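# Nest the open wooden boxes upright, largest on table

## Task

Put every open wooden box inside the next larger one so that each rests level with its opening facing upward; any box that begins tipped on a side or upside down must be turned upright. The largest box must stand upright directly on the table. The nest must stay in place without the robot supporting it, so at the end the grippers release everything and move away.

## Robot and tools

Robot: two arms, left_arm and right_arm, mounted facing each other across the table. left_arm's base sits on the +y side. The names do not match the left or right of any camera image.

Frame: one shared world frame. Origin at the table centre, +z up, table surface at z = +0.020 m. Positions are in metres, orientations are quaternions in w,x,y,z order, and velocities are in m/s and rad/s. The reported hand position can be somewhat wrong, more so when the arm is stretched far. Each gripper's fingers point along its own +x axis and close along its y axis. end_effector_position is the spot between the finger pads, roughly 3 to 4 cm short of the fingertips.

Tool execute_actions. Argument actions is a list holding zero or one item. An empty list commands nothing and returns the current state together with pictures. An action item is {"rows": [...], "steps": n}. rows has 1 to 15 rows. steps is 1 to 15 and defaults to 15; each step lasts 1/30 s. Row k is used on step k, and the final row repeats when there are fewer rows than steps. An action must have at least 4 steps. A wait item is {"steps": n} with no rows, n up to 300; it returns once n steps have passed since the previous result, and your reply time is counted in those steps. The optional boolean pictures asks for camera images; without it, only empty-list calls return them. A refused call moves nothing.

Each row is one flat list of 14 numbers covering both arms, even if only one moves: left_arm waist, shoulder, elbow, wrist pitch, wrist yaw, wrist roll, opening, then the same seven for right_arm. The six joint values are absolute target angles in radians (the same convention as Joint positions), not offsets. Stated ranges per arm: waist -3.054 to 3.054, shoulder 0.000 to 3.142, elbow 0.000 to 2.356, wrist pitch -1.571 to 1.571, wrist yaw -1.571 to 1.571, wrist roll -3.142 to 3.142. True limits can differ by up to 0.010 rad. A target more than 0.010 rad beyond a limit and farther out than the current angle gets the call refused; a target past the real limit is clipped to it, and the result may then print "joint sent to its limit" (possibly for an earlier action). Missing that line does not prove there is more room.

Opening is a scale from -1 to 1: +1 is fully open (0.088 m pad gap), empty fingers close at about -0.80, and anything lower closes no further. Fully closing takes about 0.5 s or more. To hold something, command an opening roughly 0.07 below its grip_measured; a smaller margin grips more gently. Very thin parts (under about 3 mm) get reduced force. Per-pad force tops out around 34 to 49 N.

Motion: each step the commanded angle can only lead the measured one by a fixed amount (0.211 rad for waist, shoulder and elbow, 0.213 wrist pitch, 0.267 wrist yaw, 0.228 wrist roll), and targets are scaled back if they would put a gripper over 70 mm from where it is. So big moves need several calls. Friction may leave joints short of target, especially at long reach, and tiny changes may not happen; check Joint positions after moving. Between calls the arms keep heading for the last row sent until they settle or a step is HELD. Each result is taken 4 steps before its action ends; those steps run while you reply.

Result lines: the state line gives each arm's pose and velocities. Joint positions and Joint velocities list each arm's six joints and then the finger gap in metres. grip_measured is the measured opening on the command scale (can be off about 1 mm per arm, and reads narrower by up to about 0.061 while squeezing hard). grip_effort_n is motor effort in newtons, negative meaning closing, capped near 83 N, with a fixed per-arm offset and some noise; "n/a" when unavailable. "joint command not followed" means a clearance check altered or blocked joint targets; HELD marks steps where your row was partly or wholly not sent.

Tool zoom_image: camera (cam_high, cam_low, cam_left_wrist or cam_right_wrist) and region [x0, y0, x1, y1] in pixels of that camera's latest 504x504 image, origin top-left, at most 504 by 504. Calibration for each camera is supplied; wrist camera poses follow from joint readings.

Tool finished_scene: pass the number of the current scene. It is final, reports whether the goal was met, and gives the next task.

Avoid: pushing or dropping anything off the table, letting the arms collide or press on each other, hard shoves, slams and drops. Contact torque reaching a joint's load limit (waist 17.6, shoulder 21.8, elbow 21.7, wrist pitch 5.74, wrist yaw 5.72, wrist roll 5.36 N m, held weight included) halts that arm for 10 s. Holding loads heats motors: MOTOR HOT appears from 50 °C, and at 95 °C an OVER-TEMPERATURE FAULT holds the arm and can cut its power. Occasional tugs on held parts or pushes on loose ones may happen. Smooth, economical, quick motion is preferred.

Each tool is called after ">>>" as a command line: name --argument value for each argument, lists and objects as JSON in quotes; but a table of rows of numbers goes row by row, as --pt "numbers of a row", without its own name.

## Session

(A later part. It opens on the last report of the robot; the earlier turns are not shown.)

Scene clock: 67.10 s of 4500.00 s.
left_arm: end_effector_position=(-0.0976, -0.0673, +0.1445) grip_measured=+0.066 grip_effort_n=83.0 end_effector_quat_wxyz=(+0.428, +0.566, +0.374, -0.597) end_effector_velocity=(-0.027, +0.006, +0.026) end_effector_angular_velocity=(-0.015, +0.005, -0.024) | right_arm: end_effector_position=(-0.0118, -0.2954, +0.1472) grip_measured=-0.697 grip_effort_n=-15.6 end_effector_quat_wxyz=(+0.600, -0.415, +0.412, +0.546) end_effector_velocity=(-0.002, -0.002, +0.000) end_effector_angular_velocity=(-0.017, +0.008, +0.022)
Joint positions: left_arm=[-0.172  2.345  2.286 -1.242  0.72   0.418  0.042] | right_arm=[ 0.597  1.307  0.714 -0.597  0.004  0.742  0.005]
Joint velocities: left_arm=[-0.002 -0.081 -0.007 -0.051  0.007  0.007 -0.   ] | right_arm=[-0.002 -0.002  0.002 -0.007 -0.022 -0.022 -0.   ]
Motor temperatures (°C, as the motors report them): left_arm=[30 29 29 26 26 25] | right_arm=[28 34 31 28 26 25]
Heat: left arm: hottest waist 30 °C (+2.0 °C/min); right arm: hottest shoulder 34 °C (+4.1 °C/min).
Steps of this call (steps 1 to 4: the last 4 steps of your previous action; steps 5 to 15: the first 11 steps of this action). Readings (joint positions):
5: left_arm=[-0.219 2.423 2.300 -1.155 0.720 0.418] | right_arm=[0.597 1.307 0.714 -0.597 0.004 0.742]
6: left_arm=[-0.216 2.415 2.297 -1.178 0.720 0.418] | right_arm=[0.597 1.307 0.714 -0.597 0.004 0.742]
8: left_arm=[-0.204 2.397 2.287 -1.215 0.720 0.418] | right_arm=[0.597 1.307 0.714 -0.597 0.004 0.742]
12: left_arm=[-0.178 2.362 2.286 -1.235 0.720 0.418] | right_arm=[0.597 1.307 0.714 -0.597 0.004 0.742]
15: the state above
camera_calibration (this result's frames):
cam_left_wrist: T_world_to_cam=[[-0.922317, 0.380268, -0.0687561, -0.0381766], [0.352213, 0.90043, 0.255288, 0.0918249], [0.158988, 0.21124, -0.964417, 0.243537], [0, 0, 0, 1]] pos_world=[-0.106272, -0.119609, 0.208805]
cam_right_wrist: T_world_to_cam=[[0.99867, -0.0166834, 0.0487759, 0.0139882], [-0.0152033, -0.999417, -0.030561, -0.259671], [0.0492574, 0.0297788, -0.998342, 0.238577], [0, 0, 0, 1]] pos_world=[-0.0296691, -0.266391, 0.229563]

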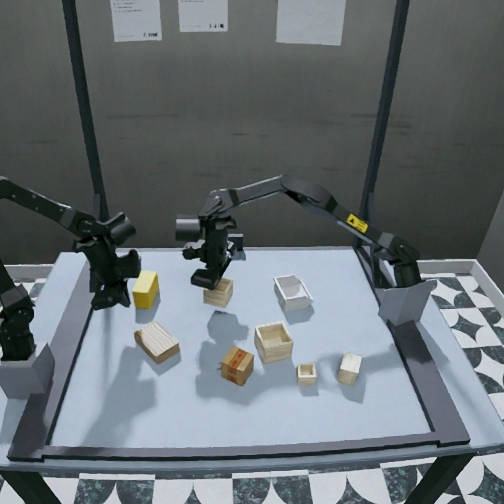

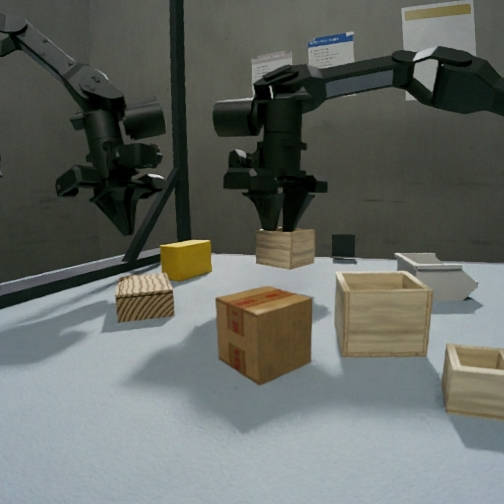

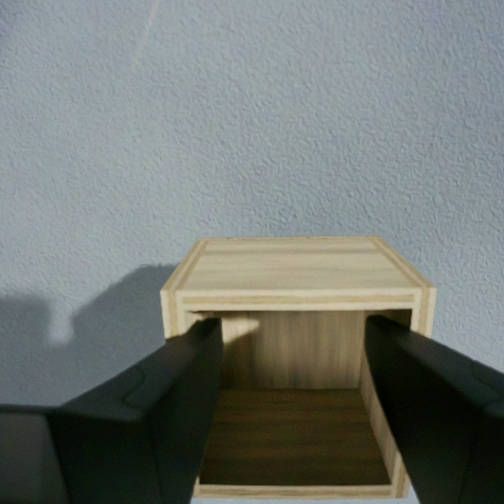

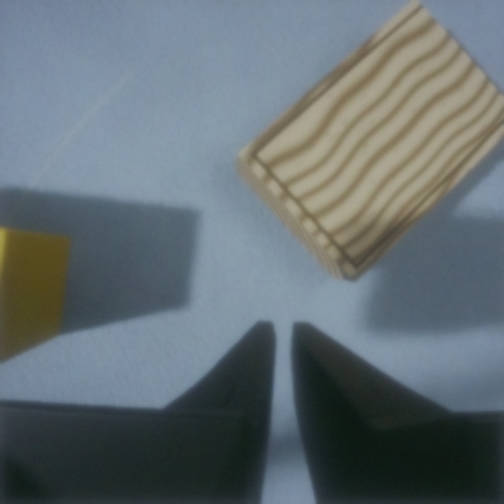

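>>> execute_actions --actions '[{"rows":[[0.0,2.0,1.8,-1.3,0.72,0.2,0.2,0.6,1.3,0.7,-0.6,0.0,0.74,-0.7]]}]'

>>> execute_actions --actions '[{"rows":[[0.40,1.98,1.58,-1.0,0.72,0.1,0.2,0.6,1.3,0.7,-0.6,0.0,0.74,-0.7]]}]'

>>> execute_actions --actions '[{"steps":12}]' --pictures true

Scene clock: 67.60 s of 4500.00 s.
left_arm: end_effector_position=(-0.0733, +0.0095, +0.2189) grip_measured=+0.066 grip_effort_n=83.0 end_effector_quat_wxyz=(+0.548, +0.472, +0.479, -0.498) end_effector_velocity=(-0.035, +0.140, +0.001) end_effector_angular_velocity=(+0.175, +0.058, +0.331) | right_arm: end_effector_position=(-0.0118, -0.2954, +0.1472) grip_measured=-0.697 grip_effort_n=-15.6 end_effector_quat_wxyz=(+0.600, -0.415, +0.412, +0.546) end_effector_velocity=(+0.001, -0.000, -0.000) end_effector_angular_velocity=(-0.002, -0.012, +0.006)
Joint positions: left_arm=[ 0.006  2.033  1.891 -1.297  0.72   0.22   0.042] | right_arm=[ 0.597  1.307  0.714 -0.597  0.004  0.742  0.005]
Joint velocities: left_arm=[ 0.027 -0.432 -0.642 -0.066 -0.022 -0.125  0.   ] | right_arm=[ 0.002  0.002  0.002 -0.007  0.007 -0.007 -0.   ]
Motor temperatures (°C, as the motors report them): left_arm=[30 29 29 26 26 25] | right_arm=[28 34 31 28 26 25]
Heat: left arm: hottest waist 30 °C (+2.0 °C/min); right arm: hottest shoulder 34 °C (+4.0 °C/min).
Steps of this call (steps 1 to 4: the last 4 steps of your previous action; steps 5 to 15: the first 11 steps of this action). Readings (joint positions):
5: left_arm=[-0.171 2.334 2.270 -1.241 0.722 0.402] | right_arm=[0.597 1.307 0.714 -0.597 0.004 0.742]
6: left_arm=[-0.162 2.312 2.234 -1.254 0.722 0.368] | right_arm=[0.597 1.307 0.714 -0.597 0.004 0.742]
8: left_arm=[-0.124 2.258 2.159 -1.274 0.722 0.313] | right_arm=[0.597 1.307 0.714 -0.597 0.004 0.742]
12: left_arm=[-0.024 2.111 1.986 -1.289 0.720 0.241] | right_arm=[0.597 1.307 0.714 -0.597 0.004 0.742]
15: the state above

Scene clock: 68.10 s of 4500.00 s.
left_arm: end_effector_position=(+0.0541, +0.0539, +0.2621) grip_measured=+0.066 grip_effort_n=83.0 end_effector_quat_wxyz=(+0.681, +0.341, +0.478, -0.437) end_effector_velocity=(+0.292, +0.141, +0.236) end_effector_angular_velocity=(-0.626, -0.298, +0.759) | right_arm: end_effector_position=(-0.0118, -0.2954, +0.1472) grip_measured=-0.697 grip_effort_n=-15.6 end_effector_quat_wxyz=(+0.600, -0.415, +0.412, +0.546) end_effector_velocity=(+0.000, -0.003, -0.001) end_effector_angular_velocity=(-0.011, +0.003, -0.005)
Joint positions: left_arm=[ 0.318  2.002  1.612 -1.037  0.722  0.115  0.042] | right_arm=[ 0.597  1.307  0.714 -0.597  0.004  0.742  0.005]
Joint velocities: left_arm=[ 0.935 -0.032 -0.193  0.256 -0.066 -0.11  -0.   ] | right_arm=[ 0.002 -0.002 -0.002 -0.007 -0.007  0.007 -0.   ]
Motor temperatures (°C, as the motors report them): left_arm=[31 29 29 26 26 25] | right_arm=[28 34 31 27 26 25]
Heat: left arm: hottest waist 31 °C (+3.0 °C/min); right arm: hottest shoulder 34 °C (+4.1 °C/min).
Steps of this call (steps 1 to 4: the last 4 steps of your previous action; steps 5 to 15: the first 11 steps of this action). Readings (joint positions):
5: left_arm=[-0.002 2.017 1.812 -1.281 0.724 0.198] | right_arm=[0.597 1.307 0.714 -0.597 0.004 0.742]
6: left_arm=[0.011 2.011 1.778 -1.243 0.726 0.182] | right_arm=[0.597 1.307 0.714 -0.597 0.004 0.742]
8: left_arm=[0.066 2.004 1.719 -1.177 0.726 0.157] | right_arm=[0.597 1.307 0.714 -0.597 0.004 0.742]
12: left_arm=[0.211 2.004 1.640 -1.080 0.723 0.127] | right_arm=[0.597 1.307 0.714 -0.597 0.004 0.742]
15: the state above

Scene clock: 68.50 s of 4500.00 s.
left_arm: end_effector_position=(+0.0769, +0.0664, +0.2808) grip_measured=+0.066 grip_effort_n=83.0 end_effector_quat_wxyz=(+0.709, +0.313, +0.466, -0.426) end_effector_velocity=(-0.001, +0.001, -0.003) end_effector_angular_velocity=(-0.005, +0.015, +0.017) | right_arm: end_effector_position=(-0.0118, -0.2954, +0.1472) grip_measured=-0.697 grip_effort_n=-16.0 end_effector_quat_wxyz=(+0.600, -0.415, +0.412, +0.546) end_effector_velocity=(-0.000, -0.003, -0.002) end_effector_angular_velocity=(-0.022, +0.011, -0.008)
Joint positions: left_arm=[ 0.393  1.994  1.587 -1.004  0.719  0.103  0.042] | right_arm=[ 0.597  1.307  0.714 -0.597  0.004  0.742  0.005]
Joint velocities: left_arm=[-0.002 -0.002 -0.012  0.007  0.007 -0.022  0.   ] | right_arm=[-0.002  0.002 -0.002 -0.007 -0.022  0.007 -0.   ]
Motor temperatures (°C, as the motors report them): left_arm=[31 29 29 26 26 25] | right_arm=[28 34 31 27 25 25]
Heat: left arm: hottest waist 31 °C (+3.0 °C/min); right arm: hottest shoulder 34 °C (+4.0 °C/min).
Kept back: nothing.
Steps of this call (steps 1 to 4: the last 4 steps of your previous action; steps 5 to 12: the robot went on to your last target). Readings (joint positions):
1: left_arm=[0.346 2.000 1.606 -1.029 0.720 0.111] | right_arm=[0.597 1.307 0.714 -0.597 0.004 0.742]
2: left_arm=[0.368 2.000 1.601 -1.023 0.720 0.109] | right_arm=[0.597 1.307 0.714 -0.597 0.004 0.742]
4: left_arm=[0.391 1.998 1.594 -1.014 0.719 0.107] | right_arm=[0.597 1.307 0.714 -0.597 0.004 0.742]
8: left_arm=[0.394 1.995 1.588 -1.007 0.719 0.104] | right_arm=[0.597 1.307 0.714 -0.597 0.004 0.742]
12: the state above
camera_calibration (this result's frames):
cam_left_wrist: T_world_to_cam=[[-0.902096, -0.423118, -0.0848125, 0.137587], [-0.421156, 0.906074, -0.0407159, 0.0174465], [0.094074, -0.00101045, -0.995565, 0.346796], [0, 0, 0, 1]] pos_world=[0.0988396, 0.042758, 0.357638]
cam_right_wrist: T_world_to_cam=[[0.99867, -0.0166834, 0.0487759, 0.0139882], [-0.0152033, -0.999417, -0.030561, -0.259671], [0.0492574, 0.0297788, -0.998342, 0.238577], [0, 0, 0, 1]] pos_world=[-0.0296691, -0.266391, 0.229563]

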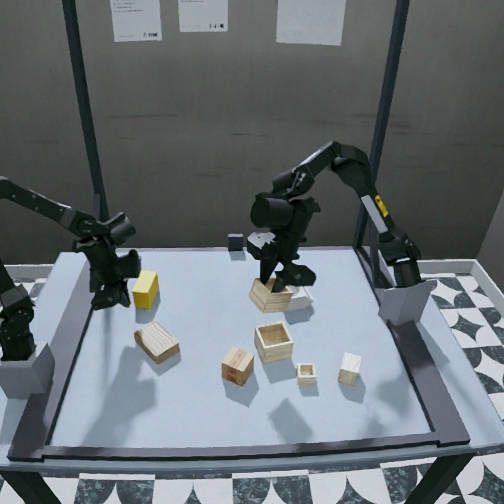

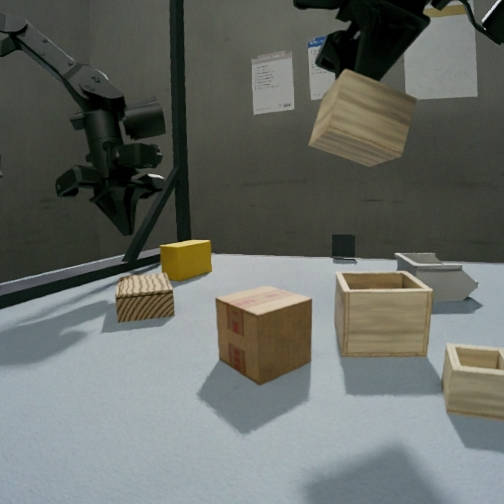

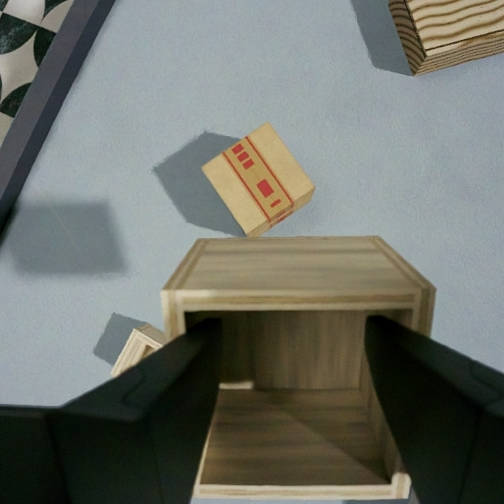

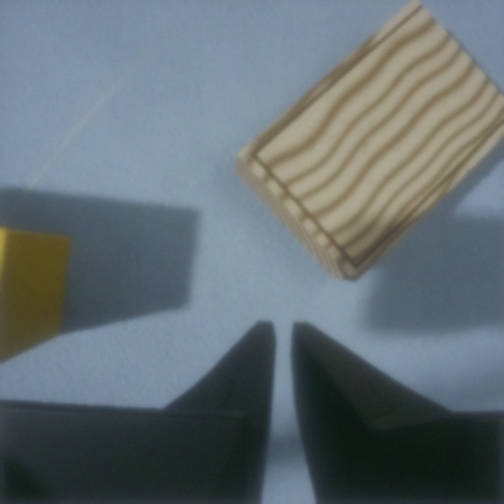

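>>> execute_actions --actions '[{"rows":[[0.36,2.12,1.62,-1.22,0.72,0.1,0.2,0.6,1.3,0.7,-0.6,0.0,0.74,-0.7]]}]'

>>> execute_actions --actions '[{"steps":8}]' --pictures true

Scene clock: 69.03 s of 4500.00 s.
left_arm: end_effector_position=(+0.0733, +0.0945, +0.2346) grip_measured=+0.066 grip_effort_n=83.0 end_effector_quat_wxyz=(+0.665, +0.296, +0.589, -0.352) end_effector_velocity=(-0.013, +0.011, -0.001) end_effector_angular_velocity=(+0.059, +0.052, +0.062) | right_arm: end_effector_position=(-0.0118, -0.2954, +0.1472) grip_measured=-0.697 grip_effort_n=-15.6 end_effector_quat_wxyz=(+0.600, -0.415, +0.412, +0.546) end_effector_velocity=(-0.001, -0.006, -0.003) end_effector_angular_velocity=(-0.033, +0.018, +0.009)
Joint positions: left_arm=[ 0.357  2.112  1.608 -1.207  0.72   0.103  0.042] | right_arm=[ 0.597  1.307  0.714 -0.597  0.004  0.742  0.005]
Joint velocities: left_arm=[-0.007  0.002  0.017 -0.11  -0.007 -0.007  0.   ] | right_arm=[-0.002 -0.002 -0.007 -0.007 -0.037 -0.007 -0.   ]
Motor temperatures (°C, as the motors report them): left_arm=[31 29 29 26 26 25] | right_arm=[28 34 31 27 25 25]
Heat: left arm: hottest waist 31 °C (+3.0 °C/min); right arm: hottest shoulder 34 °C (+4.1 °C/min).
Steps of this call (steps 1 to 5: the robot went on to your last target; steps 6 to 16: the first 11 steps of this action). Readings (joint positions):
6: left_arm=[0.392 2.001 1.588 -1.019 0.719 0.103] | right_arm=[0.597 1.307 0.714 -0.597 0.004 0.742]
7: left_arm=[0.390 2.016 1.601 -1.069 0.720 0.103] | right_arm=[0.597 1.307 0.714 -0.597 0.004 0.742]
9: left_arm=[0.379 2.047 1.607 -1.135 0.720 0.103] | right_arm=[0.597 1.307 0.714 -0.597 0.004 0.742]
13: left_arm=[0.359 2.106 1.607 -1.191 0.720 0.103] | right_arm=[0.597 1.307 0.714 -0.597 0.004 0.742]
16: the state above

Scene clock: 69.30 s of 4500.00 s.
left_arm: end_effector_position=(+0.0721, +0.0949, +0.2352) grip_measured=+0.066 grip_effort_n=83.0 end_effector_quat_wxyz=(+0.664, +0.295, +0.591, -0.350) end_effector_velocity=(-0.005, +0.007, -0.002) end_effector_angular_velocity=(+0.028, +0.020, +0.032) | right_arm: end_effector_position=(-0.0118, -0.2954, +0.1472) grip_measured=-0.697 grip_effort_n=-16.0 end_effector_quat_wxyz=(+0.600, -0.415, +0.412, +0.546) end_effector_velocity=(-0.001, -0.003, +0.000) end_effector_angular_velocity=(-0.017, +0.008, +0.022)
Joint positions: left_arm=[ 0.357  2.112  1.612 -1.217  0.72   0.103  0.042] | right_arm=[ 0.597  1.307  0.714 -0.597  0.004  0.742  0.005]
Joint velocities: left_arm=[-0.002 -0.002 -0.007 -0.037 -0.007 -0.007 -0.   ] | right_arm=[-0.002 -0.007 -0.002 -0.007 -0.022 -0.022 -0.   ]
Motor temperatures (°C, as the motors report them): left_arm=[31 29 29 26 26 25] | right_arm=[28 34 31 27 25 25]
Heat: left arm: hottest waist 31 °C (+3.0 °C/min); right arm: hottest shoulder 34 °C (+4.0 °C/min).
Kept back: nothing.
Steps of this call (steps 1 to 4: the last 4 steps of your previous action; steps 5 to 8: the robot went on to your last target). Readings (joint positions):
1: left_arm=[0.357 2.112 1.609 -1.210 0.720 0.103] | right_arm=[0.597 1.307 0.714 -0.597 0.004 0.742]
2: left_arm=[0.357 2.112 1.611 -1.211 0.720 0.103] | right_arm=[0.597 1.307 0.714 -0.597 0.004 0.742]
4: left_arm=[0.357 2.112 1.612 -1.214 0.720 0.103] | right_arm=[0.597 1.307 0.714 -0.597 0.004 0.742]
8: the state above
camera_calibration (this result's frames):
cam_left_wrist: T_world_to_cam=[[-0.829712, -0.558108, -0.0096311, 0.131356], [-0.547642, 0.810572, 0.207512, -0.0524973], [-0.108007, 0.17745, -0.978185, 0.295413], [0, 0, 0, 1]] pos_world=[0.112145, 0.0634427, 0.301128]
cam_right_wrist: T_world_to_cam=[[0.99867, -0.0166834, 0.0487759, 0.0139882], [-0.0152033, -0.999417, -0.030561, -0.259671], [0.0492574, 0.0297788, -0.998342, 0.238577], [0, 0, 0, 1]] pos_world=[-0.0296691, -0.266391, 0.229563]

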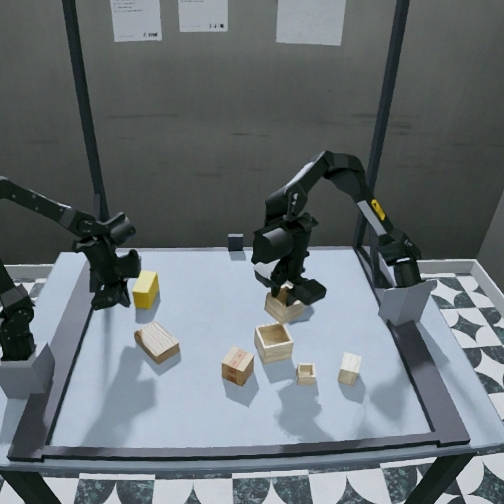

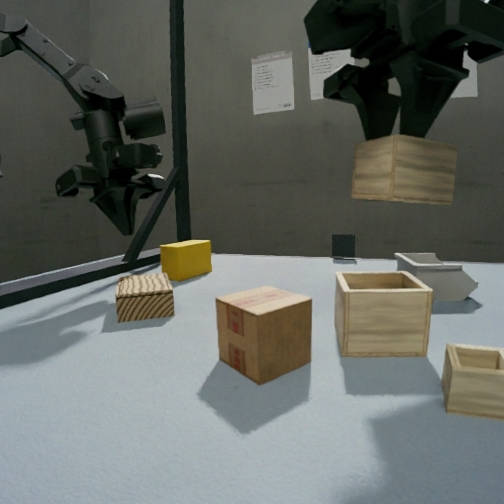

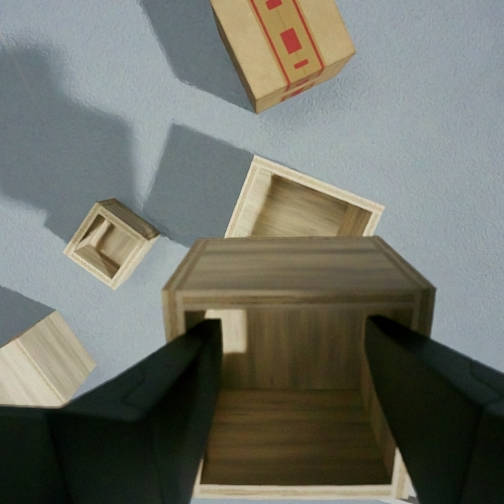

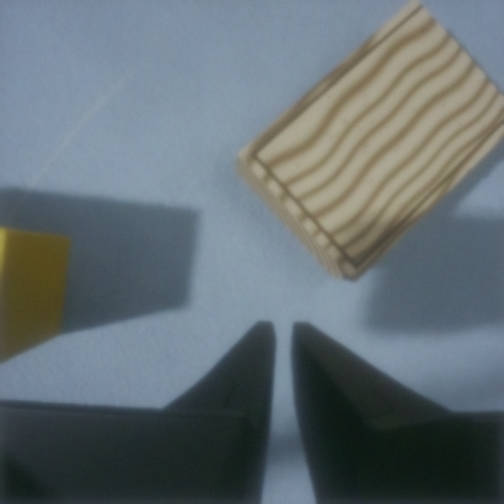

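>>> execute_actions --actions '[{"rows":[[0.33,2.19,1.62,-1.15,0.72,0.48,0.2,0.6,1.3,0.7,-0.6,0.0,0.74,-0.7]]}]'

>>> execute_actions --actions '[{"steps":8}]' --pictures true

Scene clock: 69.83 s of 4500.00 s.
left_arm: end_effector_position=(+0.0860, +0.0887, +0.2108) grip_measured=+0.066 grip_effort_n=83.0 end_effector_quat_wxyz=(+0.592, +0.414, +0.526, -0.449) end_effector_velocity=(+0.007, -0.002, -0.001) end_effector_angular_velocity=(+0.008, -0.055, -0.246) | right_arm: end_effector_position=(-0.0118, -0.2954, +0.1472) grip_measured=-0.697 grip_effort_n=-15.6 end_effector_quat_wxyz=(+0.600, -0.415, +0.412, +0.546) end_effector_velocity=(-0.000, -0.003, -0.002) end_effector_angular_velocity=(-0.025, -0.002, +0.034)
Joint positions: left_arm=[ 0.327  2.181  1.618 -1.156  0.72   0.447  0.042] | right_arm=[ 0.597  1.307  0.714 -0.597  0.004  0.742  0.005]
Joint velocities: left_arm=[-0.002  0.002 -0.002  0.037 -0.022  0.227 -0.   ] | right_arm=[-0.002  0.002 -0.002 -0.007 -0.022 -0.037 -0.   ]
Motor temperatures (°C, as the motors report them): left_arm=[31 29 30 26 26 25] | right_arm=[28 34 31 27 25 25]
Heat: left arm: hottest waist 31 °C (+3.0 °C/min); right arm: hottest shoulder 34 °C (+4.0 °C/min).
Steps of this call (steps 1 to 5: the robot went on to your last target; steps 6 to 16: the first 11 steps of this action). Readings (joint positions):
6: left_arm=[0.357 2.117 1.612 -1.217 0.720 0.127] | right_arm=[0.597 1.307 0.714 -0.597 0.004 0.742]
7: left_arm=[0.354 2.125 1.613 -1.202 0.720 0.180] | right_arm=[0.597 1.307 0.714 -0.597 0.004 0.742]
9: left_arm=[0.344 2.147 1.618 -1.173 0.720 0.277] | right_arm=[0.597 1.307 0.714 -0.597 0.004 0.742]
13: left_arm=[0.329 2.180 1.618 -1.160 0.720 0.409] | right_arm=[0.597 1.307 0.714 -0.597 0.004 0.742]
16: the state above

Scene clock: 70.10 s of 4500.00 s.
left_arm: end_effector_position=(+0.0866, +0.0883, +0.2106) grip_measured=+0.066 grip_effort_n=83.0 end_effector_quat_wxyz=(+0.587, +0.422, +0.518, -0.457) end_effector_velocity=(-0.001, +0.000, +0.000) end_effector_angular_velocity=(+0.009, -0.007, -0.036) | right_arm: end_effector_position=(-0.0118, -0.2954, +0.1472) grip_measured=-0.697 grip_effort_n=-16.0 end_effector_quat_wxyz=(+0.600, -0.415, +0.412, +0.546) end_effector_velocity=(+0.002, -0.001, -0.000) end_effector_angular_velocity=(-0.002, -0.012, +0.006)
Joint positions: left_arm=[ 0.327  2.182  1.618 -1.152  0.72   0.474  0.042] | right_arm=[ 0.597  1.307  0.714 -0.597  0.004  0.742  0.005]
Joint velocities: left_arm=[-0.002 -0.002  0.002 -0.007 -0.007  0.037  0.   ] | right_arm=[ 0.002 -0.002 -0.002 -0.007  0.007 -0.007  0.   ]
Motor temperatures (°C, as the motors report them): left_arm=[31 29 30 26 26 25] | right_arm=[28 34 31 27 25 25]
Heat: left arm: hottest waist 31 °C (+3.0 °C/min); right arm: hottest shoulder 34 °C (+4.1 °C/min).
Kept back: nothing.
Steps of this call (steps 1 to 4: the last 4 steps of your previous action; steps 5 to 8: the robot went on to your last target). Readings (joint positions):
1: left_arm=[0.327 2.181 1.618 -1.154 0.720 0.454] | right_arm=[0.597 1.307 0.714 -0.597 0.004 0.742]
2: left_arm=[0.327 2.181 1.618 -1.154 0.720 0.460] | right_arm=[0.597 1.307 0.714 -0.597 0.004 0.742]
4: left_arm=[0.327 2.182 1.618 -1.154 0.720 0.467] | right_arm=[0.597 1.307 0.714 -0.597 0.004 0.742]
8: the state above
camera_calibration (this result's frames):
cam_left_wrist: T_world_to_cam=[[-0.978528, -0.198915, -0.0540011, 0.12997], [-0.206027, 0.951583, 0.228126, -0.080415], [0.00600879, 0.234354, -0.972133, 0.258014], [0, 0, 0, 1]] pos_world=[0.109061, 0.041908, 0.276187]
cam_right_wrist: T_world_to_cam=[[0.99867, -0.0166834, 0.0487759, 0.0139882], [-0.0152033, -0.999417, -0.030561, -0.259671], [0.0492574, 0.0297788, -0.998342, 0.238577], [0, 0, 0, 1]] pos_world=[-0.0296691, -0.266391, 0.229563]

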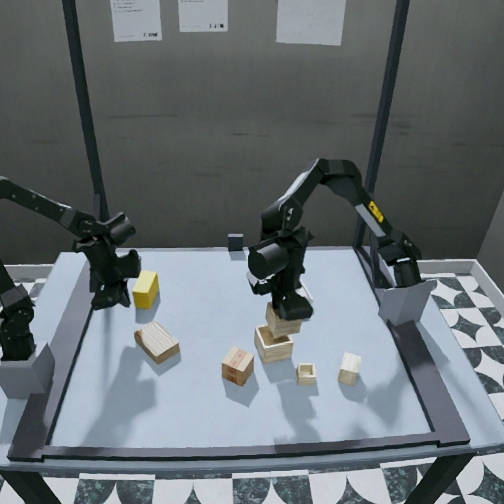

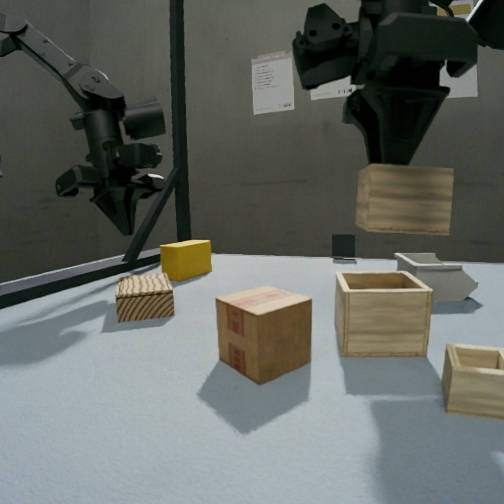

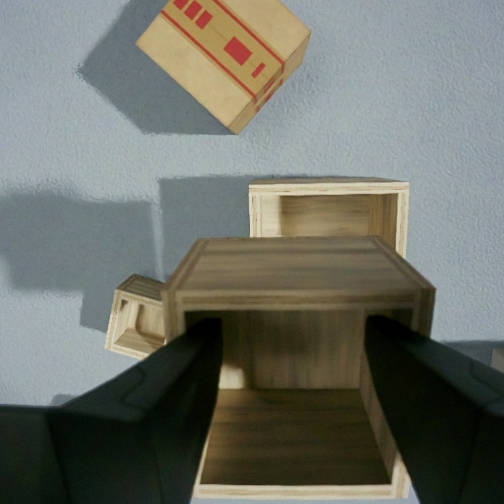

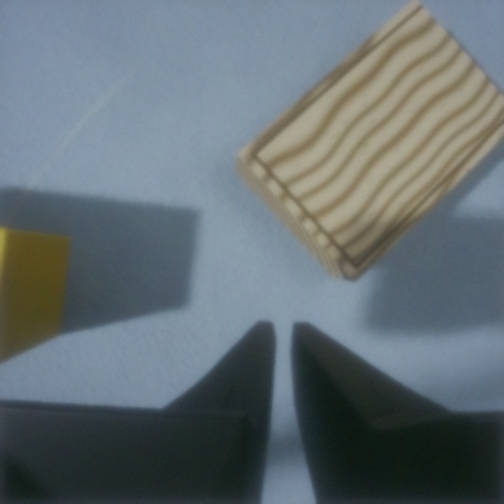

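>>> execute_actions --actions '[{"rows":[[0.25,2.22,1.57,-1.12,0.72,0.44,0.2,0.6,1.3,0.7,-0.6,0.0,0.74,-0.7]]}]' --pictures true

Scene clock: 71.40 s of 4500.00 s.
left_arm: end_effector_position=(+0.0731, +0.0902, +0.1720) grip_measured=+0.066 grip_effort_n=83.0 end_effector_quat_wxyz=(+0.558, +0.435, +0.547, -0.447) end_effector_velocity=(+0.006, +0.003, +0.004) end_effector_angular_velocity=(-0.008, -0.010, +0.048) | right_arm: end_effector_position=(-0.0118, -0.2954, +0.1472) grip_measured=-0.697 grip_effort_n=-15.1 end_effector_quat_wxyz=(+0.600, -0.415, +0.412, +0.546) end_effector_velocity=(-0.002, -0.004, -0.001) end_effector_angular_velocity=(-0.021, +0.010, +0.012)
Joint positions: left_arm=[ 0.244  2.213  1.575 -1.124  0.72   0.445  0.042] | right_arm=[ 0.597  1.307  0.714 -0.597  0.004  0.742  0.005]
Joint velocities: left_arm=[ 0.017 -0.002 -0.007  0.007 -0.007 -0.037 -0.   ] | right_arm=[ 0.002 -0.002 -0.002 -0.007 -0.022 -0.007  0.   ]
Motor temperatures (°C, as the motors report them): left_arm=[31 29 30 26 26 25] | right_arm=[27 34 31 27 25 25]
Heat: left arm: hottest waist 31 °C (+3.0 °C/min); right arm: hottest shoulder 34 °C (+4.0 °C/min).
Steps of this call (steps 1 to 28: the robot went on to your last target; steps 29 to 39: the first 11 steps of this action). Readings (joint positions):
29: left_arm=[0.325 2.184 1.615 -1.148 0.720 0.475] | right_arm=[0.597 1.307 0.714 -0.597 0.004 0.742]
30: left_arm=[0.318 2.186 1.609 -1.140 0.720 0.469] | right_arm=[0.597 1.307 0.714 -0.597 0.004 0.742]
32: left_arm=[0.291 2.193 1.597 -1.133 0.720 0.458] | right_arm=[0.597 1.307 0.714 -0.597 0.004 0.742]
36: left_arm=[0.248 2.211 1.578 -1.127 0.720 0.448] | right_arm=[0.597 1.307 0.714 -0.597 0.004 0.742]
39: the state above
camera_calibration (this result's frames):
cam_left_wrist: T_world_to_cam=[[-0.981151, -0.191564, -0.0254285, 0.109652], [-0.189947, 0.931819, 0.309246, -0.0896185], [-0.0355456, 0.308247, -0.950642, 0.212737], [0, 0, 0, 1]] pos_world=[0.0981246, 0.0389381, 0.23274]
cam_right_wrist: T_world_to_cam=[[0.99867, -0.0166834, 0.0487759, 0.0139882], [-0.0152033, -0.999417, -0.030561, -0.259671], [0.0492574, 0.0297788, -0.998342, 0.238577], [0, 0, 0, 1]] pos_world=[-0.0296691, -0.266391, 0.229563]

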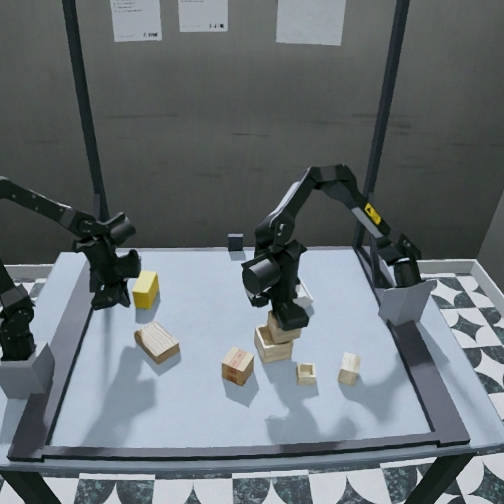

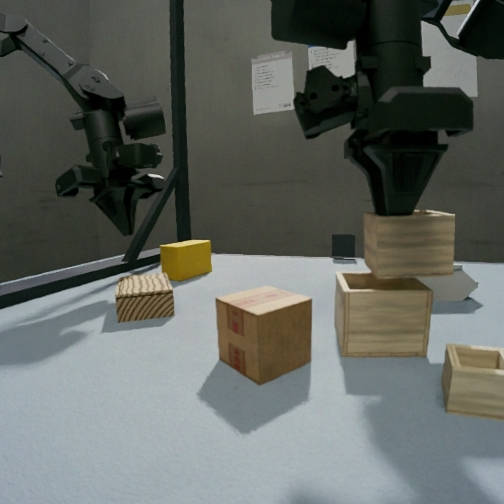

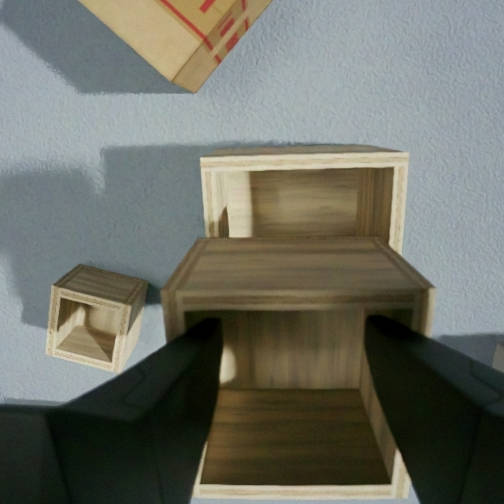

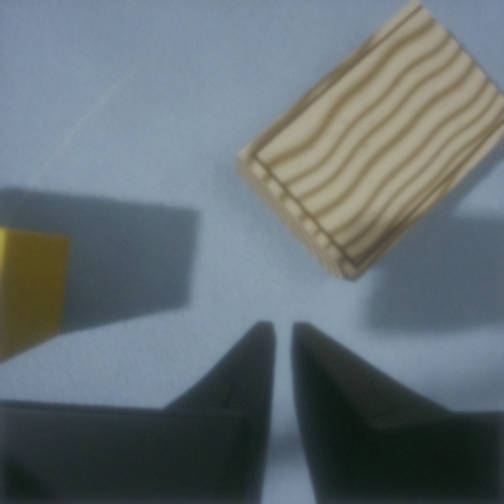

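>>> execute_actions --actions '[{"rows":[[0.24,2.24,1.60,-1.06,0.72,0.44,0.2,0.6,1.3,0.7,-0.6,0.0,0.74,-0.7]]}]' --pictures true

Scene clock: 71.97 s of 4500.00 s.
left_arm: end_effector_position=(+0.0813, +0.0797, +0.1692) grip_measured=+0.066 grip_effort_n=83.0 end_effector_quat_wxyz=(+0.562, +0.443, +0.525, -0.460) end_effector_velocity=(+0.001, -0.006, +0.000) end_effector_angular_velocity=(-0.010, -0.019, -0.018) | right_arm: end_effector_position=(-0.0118, -0.2954, +0.1472) grip_measured=-0.697 grip_effort_n=-15.6 end_effector_quat_wxyz=(+0.600, -0.415, +0.412, +0.546) end_effector_velocity=(+0.001, -0.001, -0.002) end_effector_angular_velocity=(-0.006, +0.002, +0.005)
Joint positions: left_arm=[ 0.239  2.229  1.589 -1.066  0.72   0.443  0.042] | right_arm=[ 0.597  1.307  0.714 -0.597  0.004  0.742  0.005]
Joint velocities: left_arm=[-0.007 -0.002  0.007  0.022 -0.007 -0.007 -0.   ] | right_arm=[-0.002  0.002 -0.007  0.007 -0.007 -0.007 -0.   ]
Motor temperatures (°C, as the motors report them): left_arm=[31 29 30 26 26 25] | right_arm=[27 34 31 27 25 25]
Heat: left arm: hottest waist 31 °C (+3.0 °C/min); right arm: hottest shoulder 34 °C (+4.0 °C/min).
Steps of this call (steps 1 to 4: the last 4 steps of your previous action; steps 5 to 6: the robot went on to your last target; steps 7 to 17: the first 11 steps of this action). Readings (joint positions):
7: left_arm=[0.246 2.214 1.575 -1.118 0.720 0.443] | right_arm=[0.597 1.307 0.714 -0.597 0.004 0.742]
8: left_arm=[0.245 2.215 1.576 -1.104 0.720 0.443] | right_arm=[0.597 1.307 0.714 -0.597 0.004 0.742]
10: left_arm=[0.243 2.222 1.583 -1.083 0.720 0.443] | right_arm=[0.597 1.307 0.714 -0.597 0.004 0.742]
14: left_arm=[0.239 2.228 1.588 -1.070 0.720 0.443] | right_arm=[0.597 1.307 0.714 -0.597 0.004 0.742]
17: the state above
camera_calibration (this result's frames):
cam_left_wrist: T_world_to_cam=[[-0.986918, -0.154714, -0.0453472, 0.116488], [-0.161223, 0.947318, 0.27676, -0.0754463], [0.000139553, 0.28045, -0.959869, 0.214462], [0, 0, 0, 1]] pos_world=[0.102771, 0.029348, 0.232019]
cam_right_wrist: T_world_to_cam=[[0.99867, -0.0166834, 0.0487759, 0.0139882], [-0.0152033, -0.999417, -0.030561, -0.259671], [0.0492574, 0.0297788, -0.998342, 0.238577], [0, 0, 0, 1]] pos_world=[-0.0296691, -0.266391, 0.229563]

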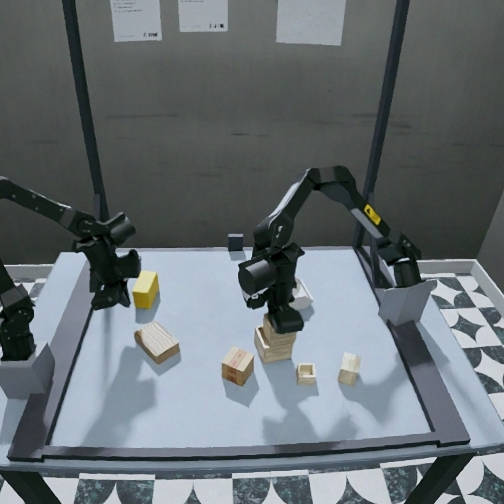

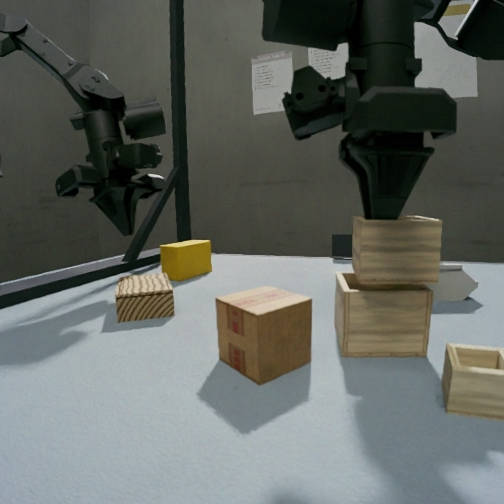

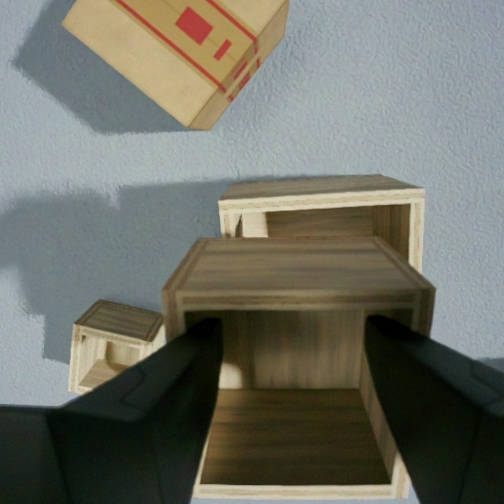

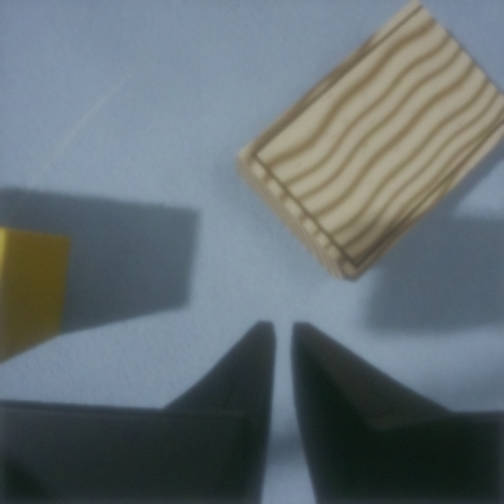

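>>> execute_actions --actions '[{"rows":[[0.19,2.25,1.60,-1.04,0.72,0.42,0.2,0.6,1.3,0.7,-0.6,0.0,0.74,-0.7]]}]' --pictures true

Scene clock: 72.47 s of 4500.00 s.
left_arm: end_effector_position=(+0.0747, +0.0705, +0.1593) grip_measured=+0.066 grip_effort_n=83.0 end_effector_quat_wxyz=(+0.556, +0.453, +0.519, -0.465) end_effector_velocity=(+0.001, -0.002, +0.001) end_effector_angular_velocity=(-0.010, +0.003, +0.004) | right_arm: end_effector_position=(-0.0118, -0.2954, +0.1472) grip_measured=-0.697 grip_effort_n=-15.1 end_effector_quat_wxyz=(+0.600, -0.415, +0.412, +0.546) end_effector_velocity=(+0.001, -0.002, -0.000) end_effector_angular_velocity=(-0.009, +0.003, -0.010)
Joint positions: left_arm=[ 0.201  2.236  1.6   -1.041  0.718  0.424  0.042] | right_arm=[ 0.597  1.307  0.714 -0.597  0.004  0.742  0.005]
Joint velocities: left_arm=[ 0.002  0.002  0.002  0.007  0.007 -0.007 -0.   ] | right_arm=[-0.002 -0.002 -0.002 -0.007 -0.007  0.007 -0.   ]
Motor temperatures (°C, as the motors report them): left_arm=[31 29 30 26 26 25] | right_arm=[27 34 31 27 25 25]
Heat: left arm: hottest waist 31 °C (+3.0 °C/min); right arm: hottest shoulder 34 °C (+4.0 °C/min).
Steps of this call (steps 1 to 4: the last 4 steps of your previous action; steps 5 to 15: the first 11 steps of this action). Readings (joint positions):
5: left_arm=[0.237 2.230 1.591 -1.061 0.720 0.441] | right_arm=[0.597 1.307 0.714 -0.597 0.004 0.742]
6: left_arm=[0.233 2.231 1.591 -1.056 0.720 0.436] | right_arm=[0.597 1.307 0.714 -0.597 0.004 0.742]
8: left_arm=[0.215 2.235 1.593 -1.049 0.720 0.430] | right_arm=[0.597 1.307 0.714 -0.597 0.004 0.742]
12: left_arm=[0.202 2.236 1.600 -1.042 0.718 0.425] | right_arm=[0.597 1.307 0.714 -0.597 0.004 0.742]
15: the state above
camera_calibration (this result's frames):
cam_left_wrist: T_world_to_cam=[[-0.990567, -0.127314, -0.0506709, 0.107306], [-0.136491, 0.949426, 0.282773, -0.067978], [0.0121073, 0.287022, -0.957848, 0.205869], [0, 0, 0, 1]] pos_world=[0.0945225, 0.0191127, 0.221851]
cam_right_wrist: T_world_to_cam=[[0.99867, -0.0166834, 0.0487759, 0.0139882], [-0.0152033, -0.999417, -0.030561, -0.259671], [0.0492574, 0.0297788, -0.998342, 0.238577], [0, 0, 0, 1]] pos_world=[-0.0296691, -0.266391, 0.229563]

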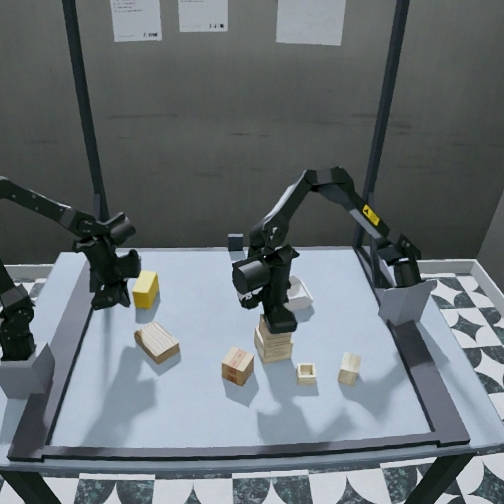

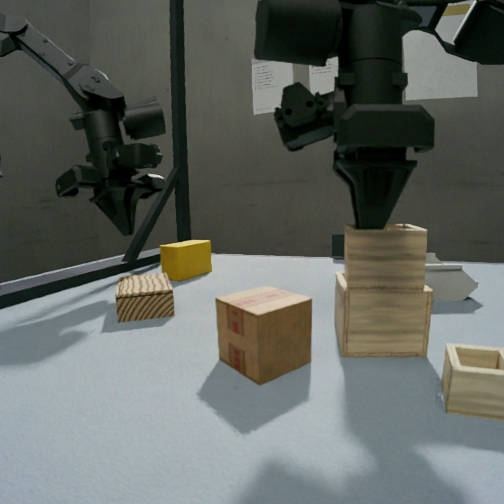

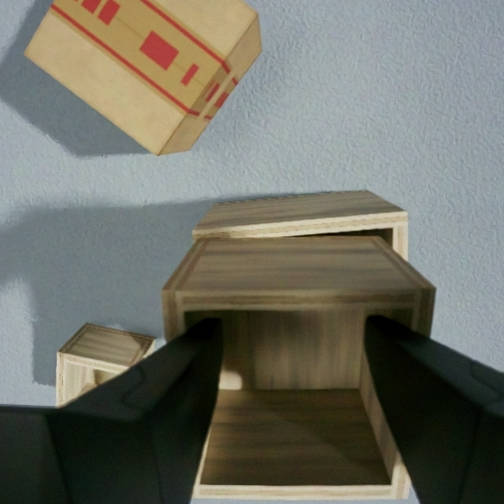

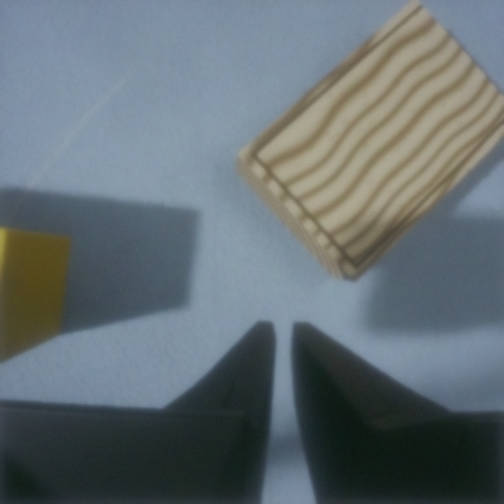

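>>> execute_actions --actions '[{"rows":[[0.165,2.29,1.575,-1.02,0.72,0.34,0.2,0.6,1.3,0.7,-0.6,0.0,0.74,-0.7]]}]' --pictures true

Scene clock: 72.97 s of 4500.00 s.
left_arm: end_effector_position=(+0.0766, +0.0706, +0.1562) grip_measured=+0.066 grip_effort_n=83.0 end_effector_quat_wxyz=(+0.572, +0.431, +0.537, -0.446) end_effector_velocity=(+0.000, +0.001, -0.001) end_effector_angular_velocity=(+0.003, -0.004, +0.048) | right_arm: end_effector_position=(-0.0118, -0.2954, +0.1472) grip_measured=-0.697 grip_effort_n=-15.6 end_effector_quat_wxyz=(+0.600, -0.415, +0.412, +0.546) end_effector_velocity=(-0.001, +0.000, +0.000) end_effector_angular_velocity=(+0.002, +0.012, -0.006)
Joint positions: left_arm=[ 0.2    2.244  1.598 -1.031  0.721  0.348  0.042] | right_arm=[ 0.597  1.307  0.714 -0.597  0.004  0.742  0.005]
Joint velocities: left_arm=[-0.002 -0.002 -0.007  0.007 -0.007 -0.051 -0.   ] | right_arm=[-0.002 -0.002 -0.002  0.007 -0.007  0.007 -0.   ]
Motor temperatures (°C, as the motors report them): left_arm=[31 29 30 26 26 25] | right_arm=[27 34 31 27 25 25]
Heat: left arm: hottest waist 31 °C (+3.0 °C/min); right arm: hottest shoulder 34 °C (+4.0 °C/min).
Steps of this call (steps 1 to 4: the last 4 steps of your previous action; steps 5 to 15: the first 11 steps of this action). Readings (joint positions):
5: left_arm=[0.201 2.238 1.600 -1.040 0.718 0.415] | right_arm=[0.597 1.307 0.714 -0.597 0.004 0.742]
6: left_arm=[0.200 2.241 1.600 -1.039 0.718 0.398] | right_arm=[0.597 1.307 0.714 -0.597 0.004 0.742]
8: left_arm=[0.200 2.243 1.599 -1.036 0.719 0.374] | right_arm=[0.597 1.307 0.714 -0.597 0.004 0.742]
12: left_arm=[0.200 2.244 1.598 -1.032 0.720 0.354] | right_arm=[0.597 1.307 0.714 -0.597 0.004 0.742]
15: the state above
camera_calibration (this result's frames):
cam_left_wrist: T_world_to_cam=[[-0.978399, -0.201981, -0.0440389, 0.112385], [-0.206135, 0.93711, 0.28166, -0.0606271], [-0.0156206, 0.284654, -0.958503, 0.205265], [0, 0, 0, 1]] pos_world=[0.100666, 0.0210843, 0.218773]
cam_right_wrist: T_world_to_cam=[[0.99867, -0.0166834, 0.0487759, 0.0139882], [-0.0152033, -0.999417, -0.030561, -0.259671], [0.0492574, 0.0297788, -0.998342, 0.238577], [0, 0, 0, 1]] pos_world=[-0.0296691, -0.266391, 0.229563]

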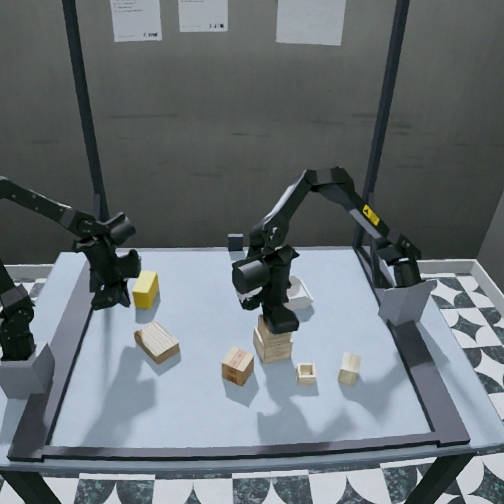

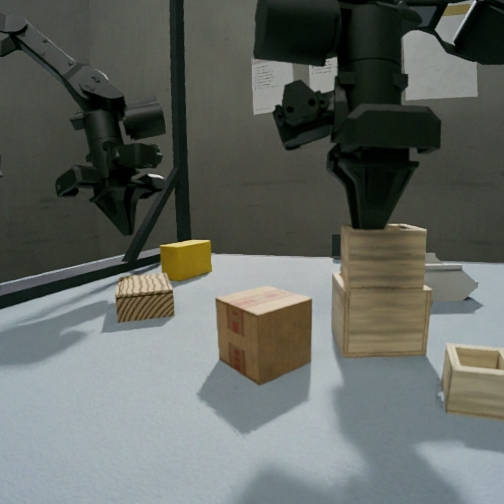

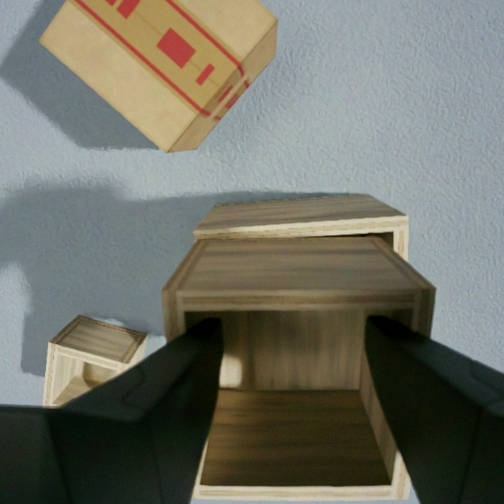

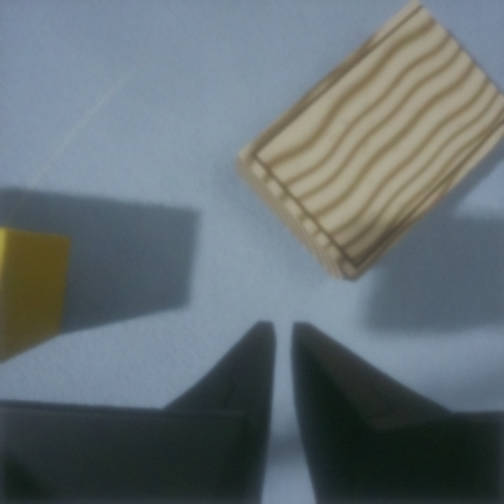

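>>> execute_actions --actions '[{"rows":[[0.205,2.235,1.62,-1.01,0.72,0.36,0.2,0.6,1.3,0.7,-0.6,0.0,0.74,-0.7]]}]'

>>> execute_actions --actions '[{"rows":[[0.185,2.28,1.62,-0.97,0.72,0.35,0.2,0.6,1.3,0.7,-0.6,0.0,0.74,-0.7]]}]' --pictures true

Scene clock: 73.47 s of 4500.00 s.
left_arm: end_effector_position=(+0.0788, +0.0643, +0.1608) grip_measured=+0.066 grip_effort_n=83.0 end_effector_quat_wxyz=(+0.575, +0.435, +0.523, -0.456) end_effector_velocity=(+0.001, -0.003, +0.000) end_effector_angular_velocity=(+0.005, -0.023, +0.007) | right_arm: end_effector_position=(-0.0118, -0.2954, +0.1472) grip_measured=-0.697 grip_effort_n=-15.1 end_effector_quat_wxyz=(+0.600, -0.415, +0.412, +0.546) end_effector_velocity=(-0.002, -0.002, +0.000) end_effector_angular_velocity=(-0.016, +0.013, +0.008)
Joint positions: left_arm=[ 0.204  2.242  1.61  -1.014  0.722  0.356  0.042] | right_arm=[ 0.597  1.307  0.714 -0.597  0.004  0.742  0.005]
Joint velocities: left_arm=[-0.007 -0.002  0.007  0.007 -0.022 -0.022  0.   ] | right_arm=[-0.002 -0.002  0.002 -0.007 -0.022 -0.007 -0.   ]
Motor temperatures (°C, as the motors report them): left_arm=[31 29 30 26 26 25] | right_arm=[27 34 31 27 25 25]
Heat: left arm: hottest waist 31 °C (+3.0 °C/min); right arm: hottest shoulder 34 °C (+4.0 °C/min).
Steps of this call (steps 1 to 4: the last 4 steps of your previous action; steps 5 to 15: the first 11 steps of this action). Readings (joint positions):
5: left_arm=[0.201 2.243 1.599 -1.030 0.722 0.345] | right_arm=[0.597 1.307 0.714 -0.597 0.004 0.742]
6: left_arm=[0.202 2.242 1.601 -1.028 0.723 0.345] | right_arm=[0.597 1.307 0.714 -0.597 0.004 0.742]
8: left_arm=[0.204 2.242 1.605 -1.019 0.724 0.349] | right_arm=[0.597 1.307 0.714 -0.597 0.004 0.742]
12: left_arm=[0.204 2.242 1.608 -1.016 0.723 0.354] | right_arm=[0.597 1.307 0.714 -0.597 0.004 0.742]
15: the state above

Scene clock: 73.97 s of 4500.00 s.
left_arm: end_effector_position=(+0.0831, +0.0585, +0.1593) grip_measured=+0.066 grip_effort_n=83.0 end_effector_quat_wxyz=(+0.577, +0.438, +0.511, -0.463) end_effector_velocity=(+0.004, -0.002, -0.003) end_effector_angular_velocity=(+0.006, -0.025, -0.022) | right_arm: end_effector_position=(-0.0118, -0.2954, +0.1472) grip_measured=-0.697 grip_effort_n=-15.6 end_effector_quat_wxyz=(+0.600, -0.415, +0.412, +0.546) end_effector_velocity=(+0.002, -0.003, +0.000) end_effector_angular_velocity=(-0.018, -0.007, +0.002)
Joint positions: left_arm=[ 0.202  2.252  1.618 -0.983  0.722  0.353  0.042] | right_arm=[ 0.597  1.307  0.714 -0.597  0.004  0.742  0.005]
Joint velocities: left_arm=[-0.007  0.007  0.002  0.022 -0.022  0.007 -0.   ] | right_arm=[-0.002 -0.002  0.002 -0.022 -0.007 -0.007 -0.   ]
Motor temperatures (°C, as the motors report them): left_arm=[31 29 30 26 26 25] | right_arm=[27 34 31 27 25 25]
Heat: left arm: hottest waist 31 °C (+3.0 °C/min); right arm: hottest shoulder 34 °C (+4.0 °C/min).
Steps of this call (steps 1 to 4: the last 4 steps of your previous action; steps 5 to 15: the first 11 steps of this action). Readings (joint positions):
5: left_arm=[0.204 2.243 1.611 -1.010 0.722 0.356] | right_arm=[0.597 1.307 0.714 -0.597 0.004 0.742]
6: left_arm=[0.202 2.244 1.612 -1.004 0.722 0.356] | right_arm=[0.597 1.307 0.714 -0.597 0.004 0.742]
8: left_arm=[0.202 2.247 1.615 -0.992 0.722 0.356] | right_arm=[0.597 1.307 0.714 -0.597 0.004 0.742]
12: left_arm=[0.202 2.251 1.617 -0.985 0.722 0.354] | right_arm=[0.597 1.307 0.714 -0.597 0.004 0.742]
15: the state above
camera_calibration (this result's frames):
cam_left_wrist: T_world_to_cam=[[-0.985, -0.160573, -0.0631762, 0.117567], [-0.171153, 0.95572, 0.239386, -0.0460591], [0.0219399, 0.246608, -0.968867, 0.212542], [0, 0, 0, 1]] pos_world=[0.103257, 0.0104832, 0.224378]
cam_right_wrist: T_world_to_cam=[[0.99867, -0.0166834, 0.0487759, 0.0139882], [-0.0152033, -0.999417, -0.030561, -0.259671], [0.0492574, 0.0297788, -0.998342, 0.238577], [0, 0, 0, 1]] pos_world=[-0.0296691, -0.266391, 0.229563]

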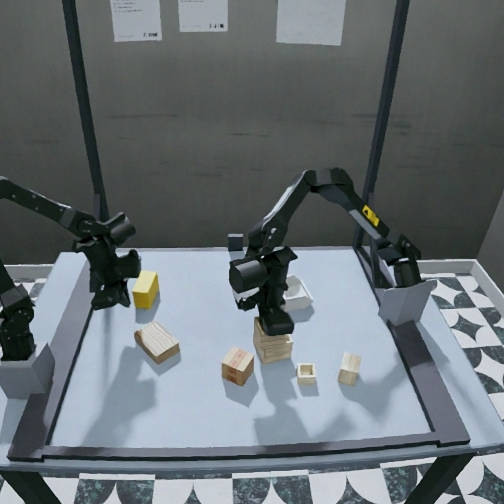

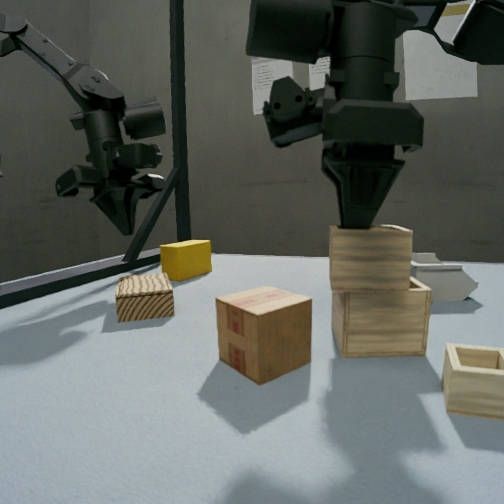

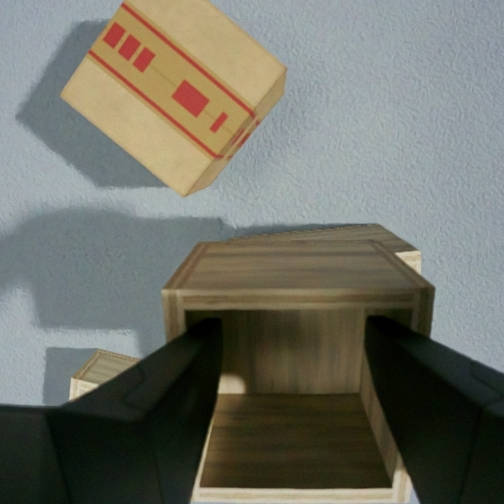

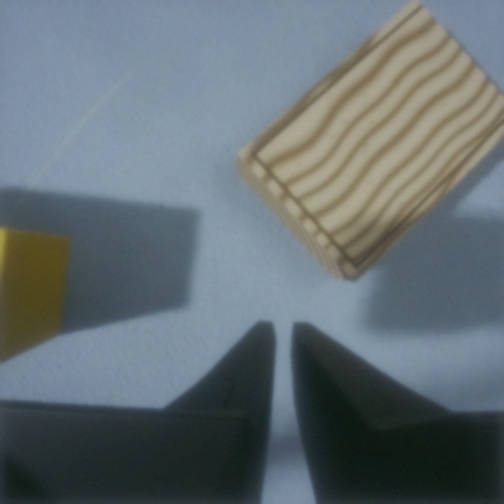

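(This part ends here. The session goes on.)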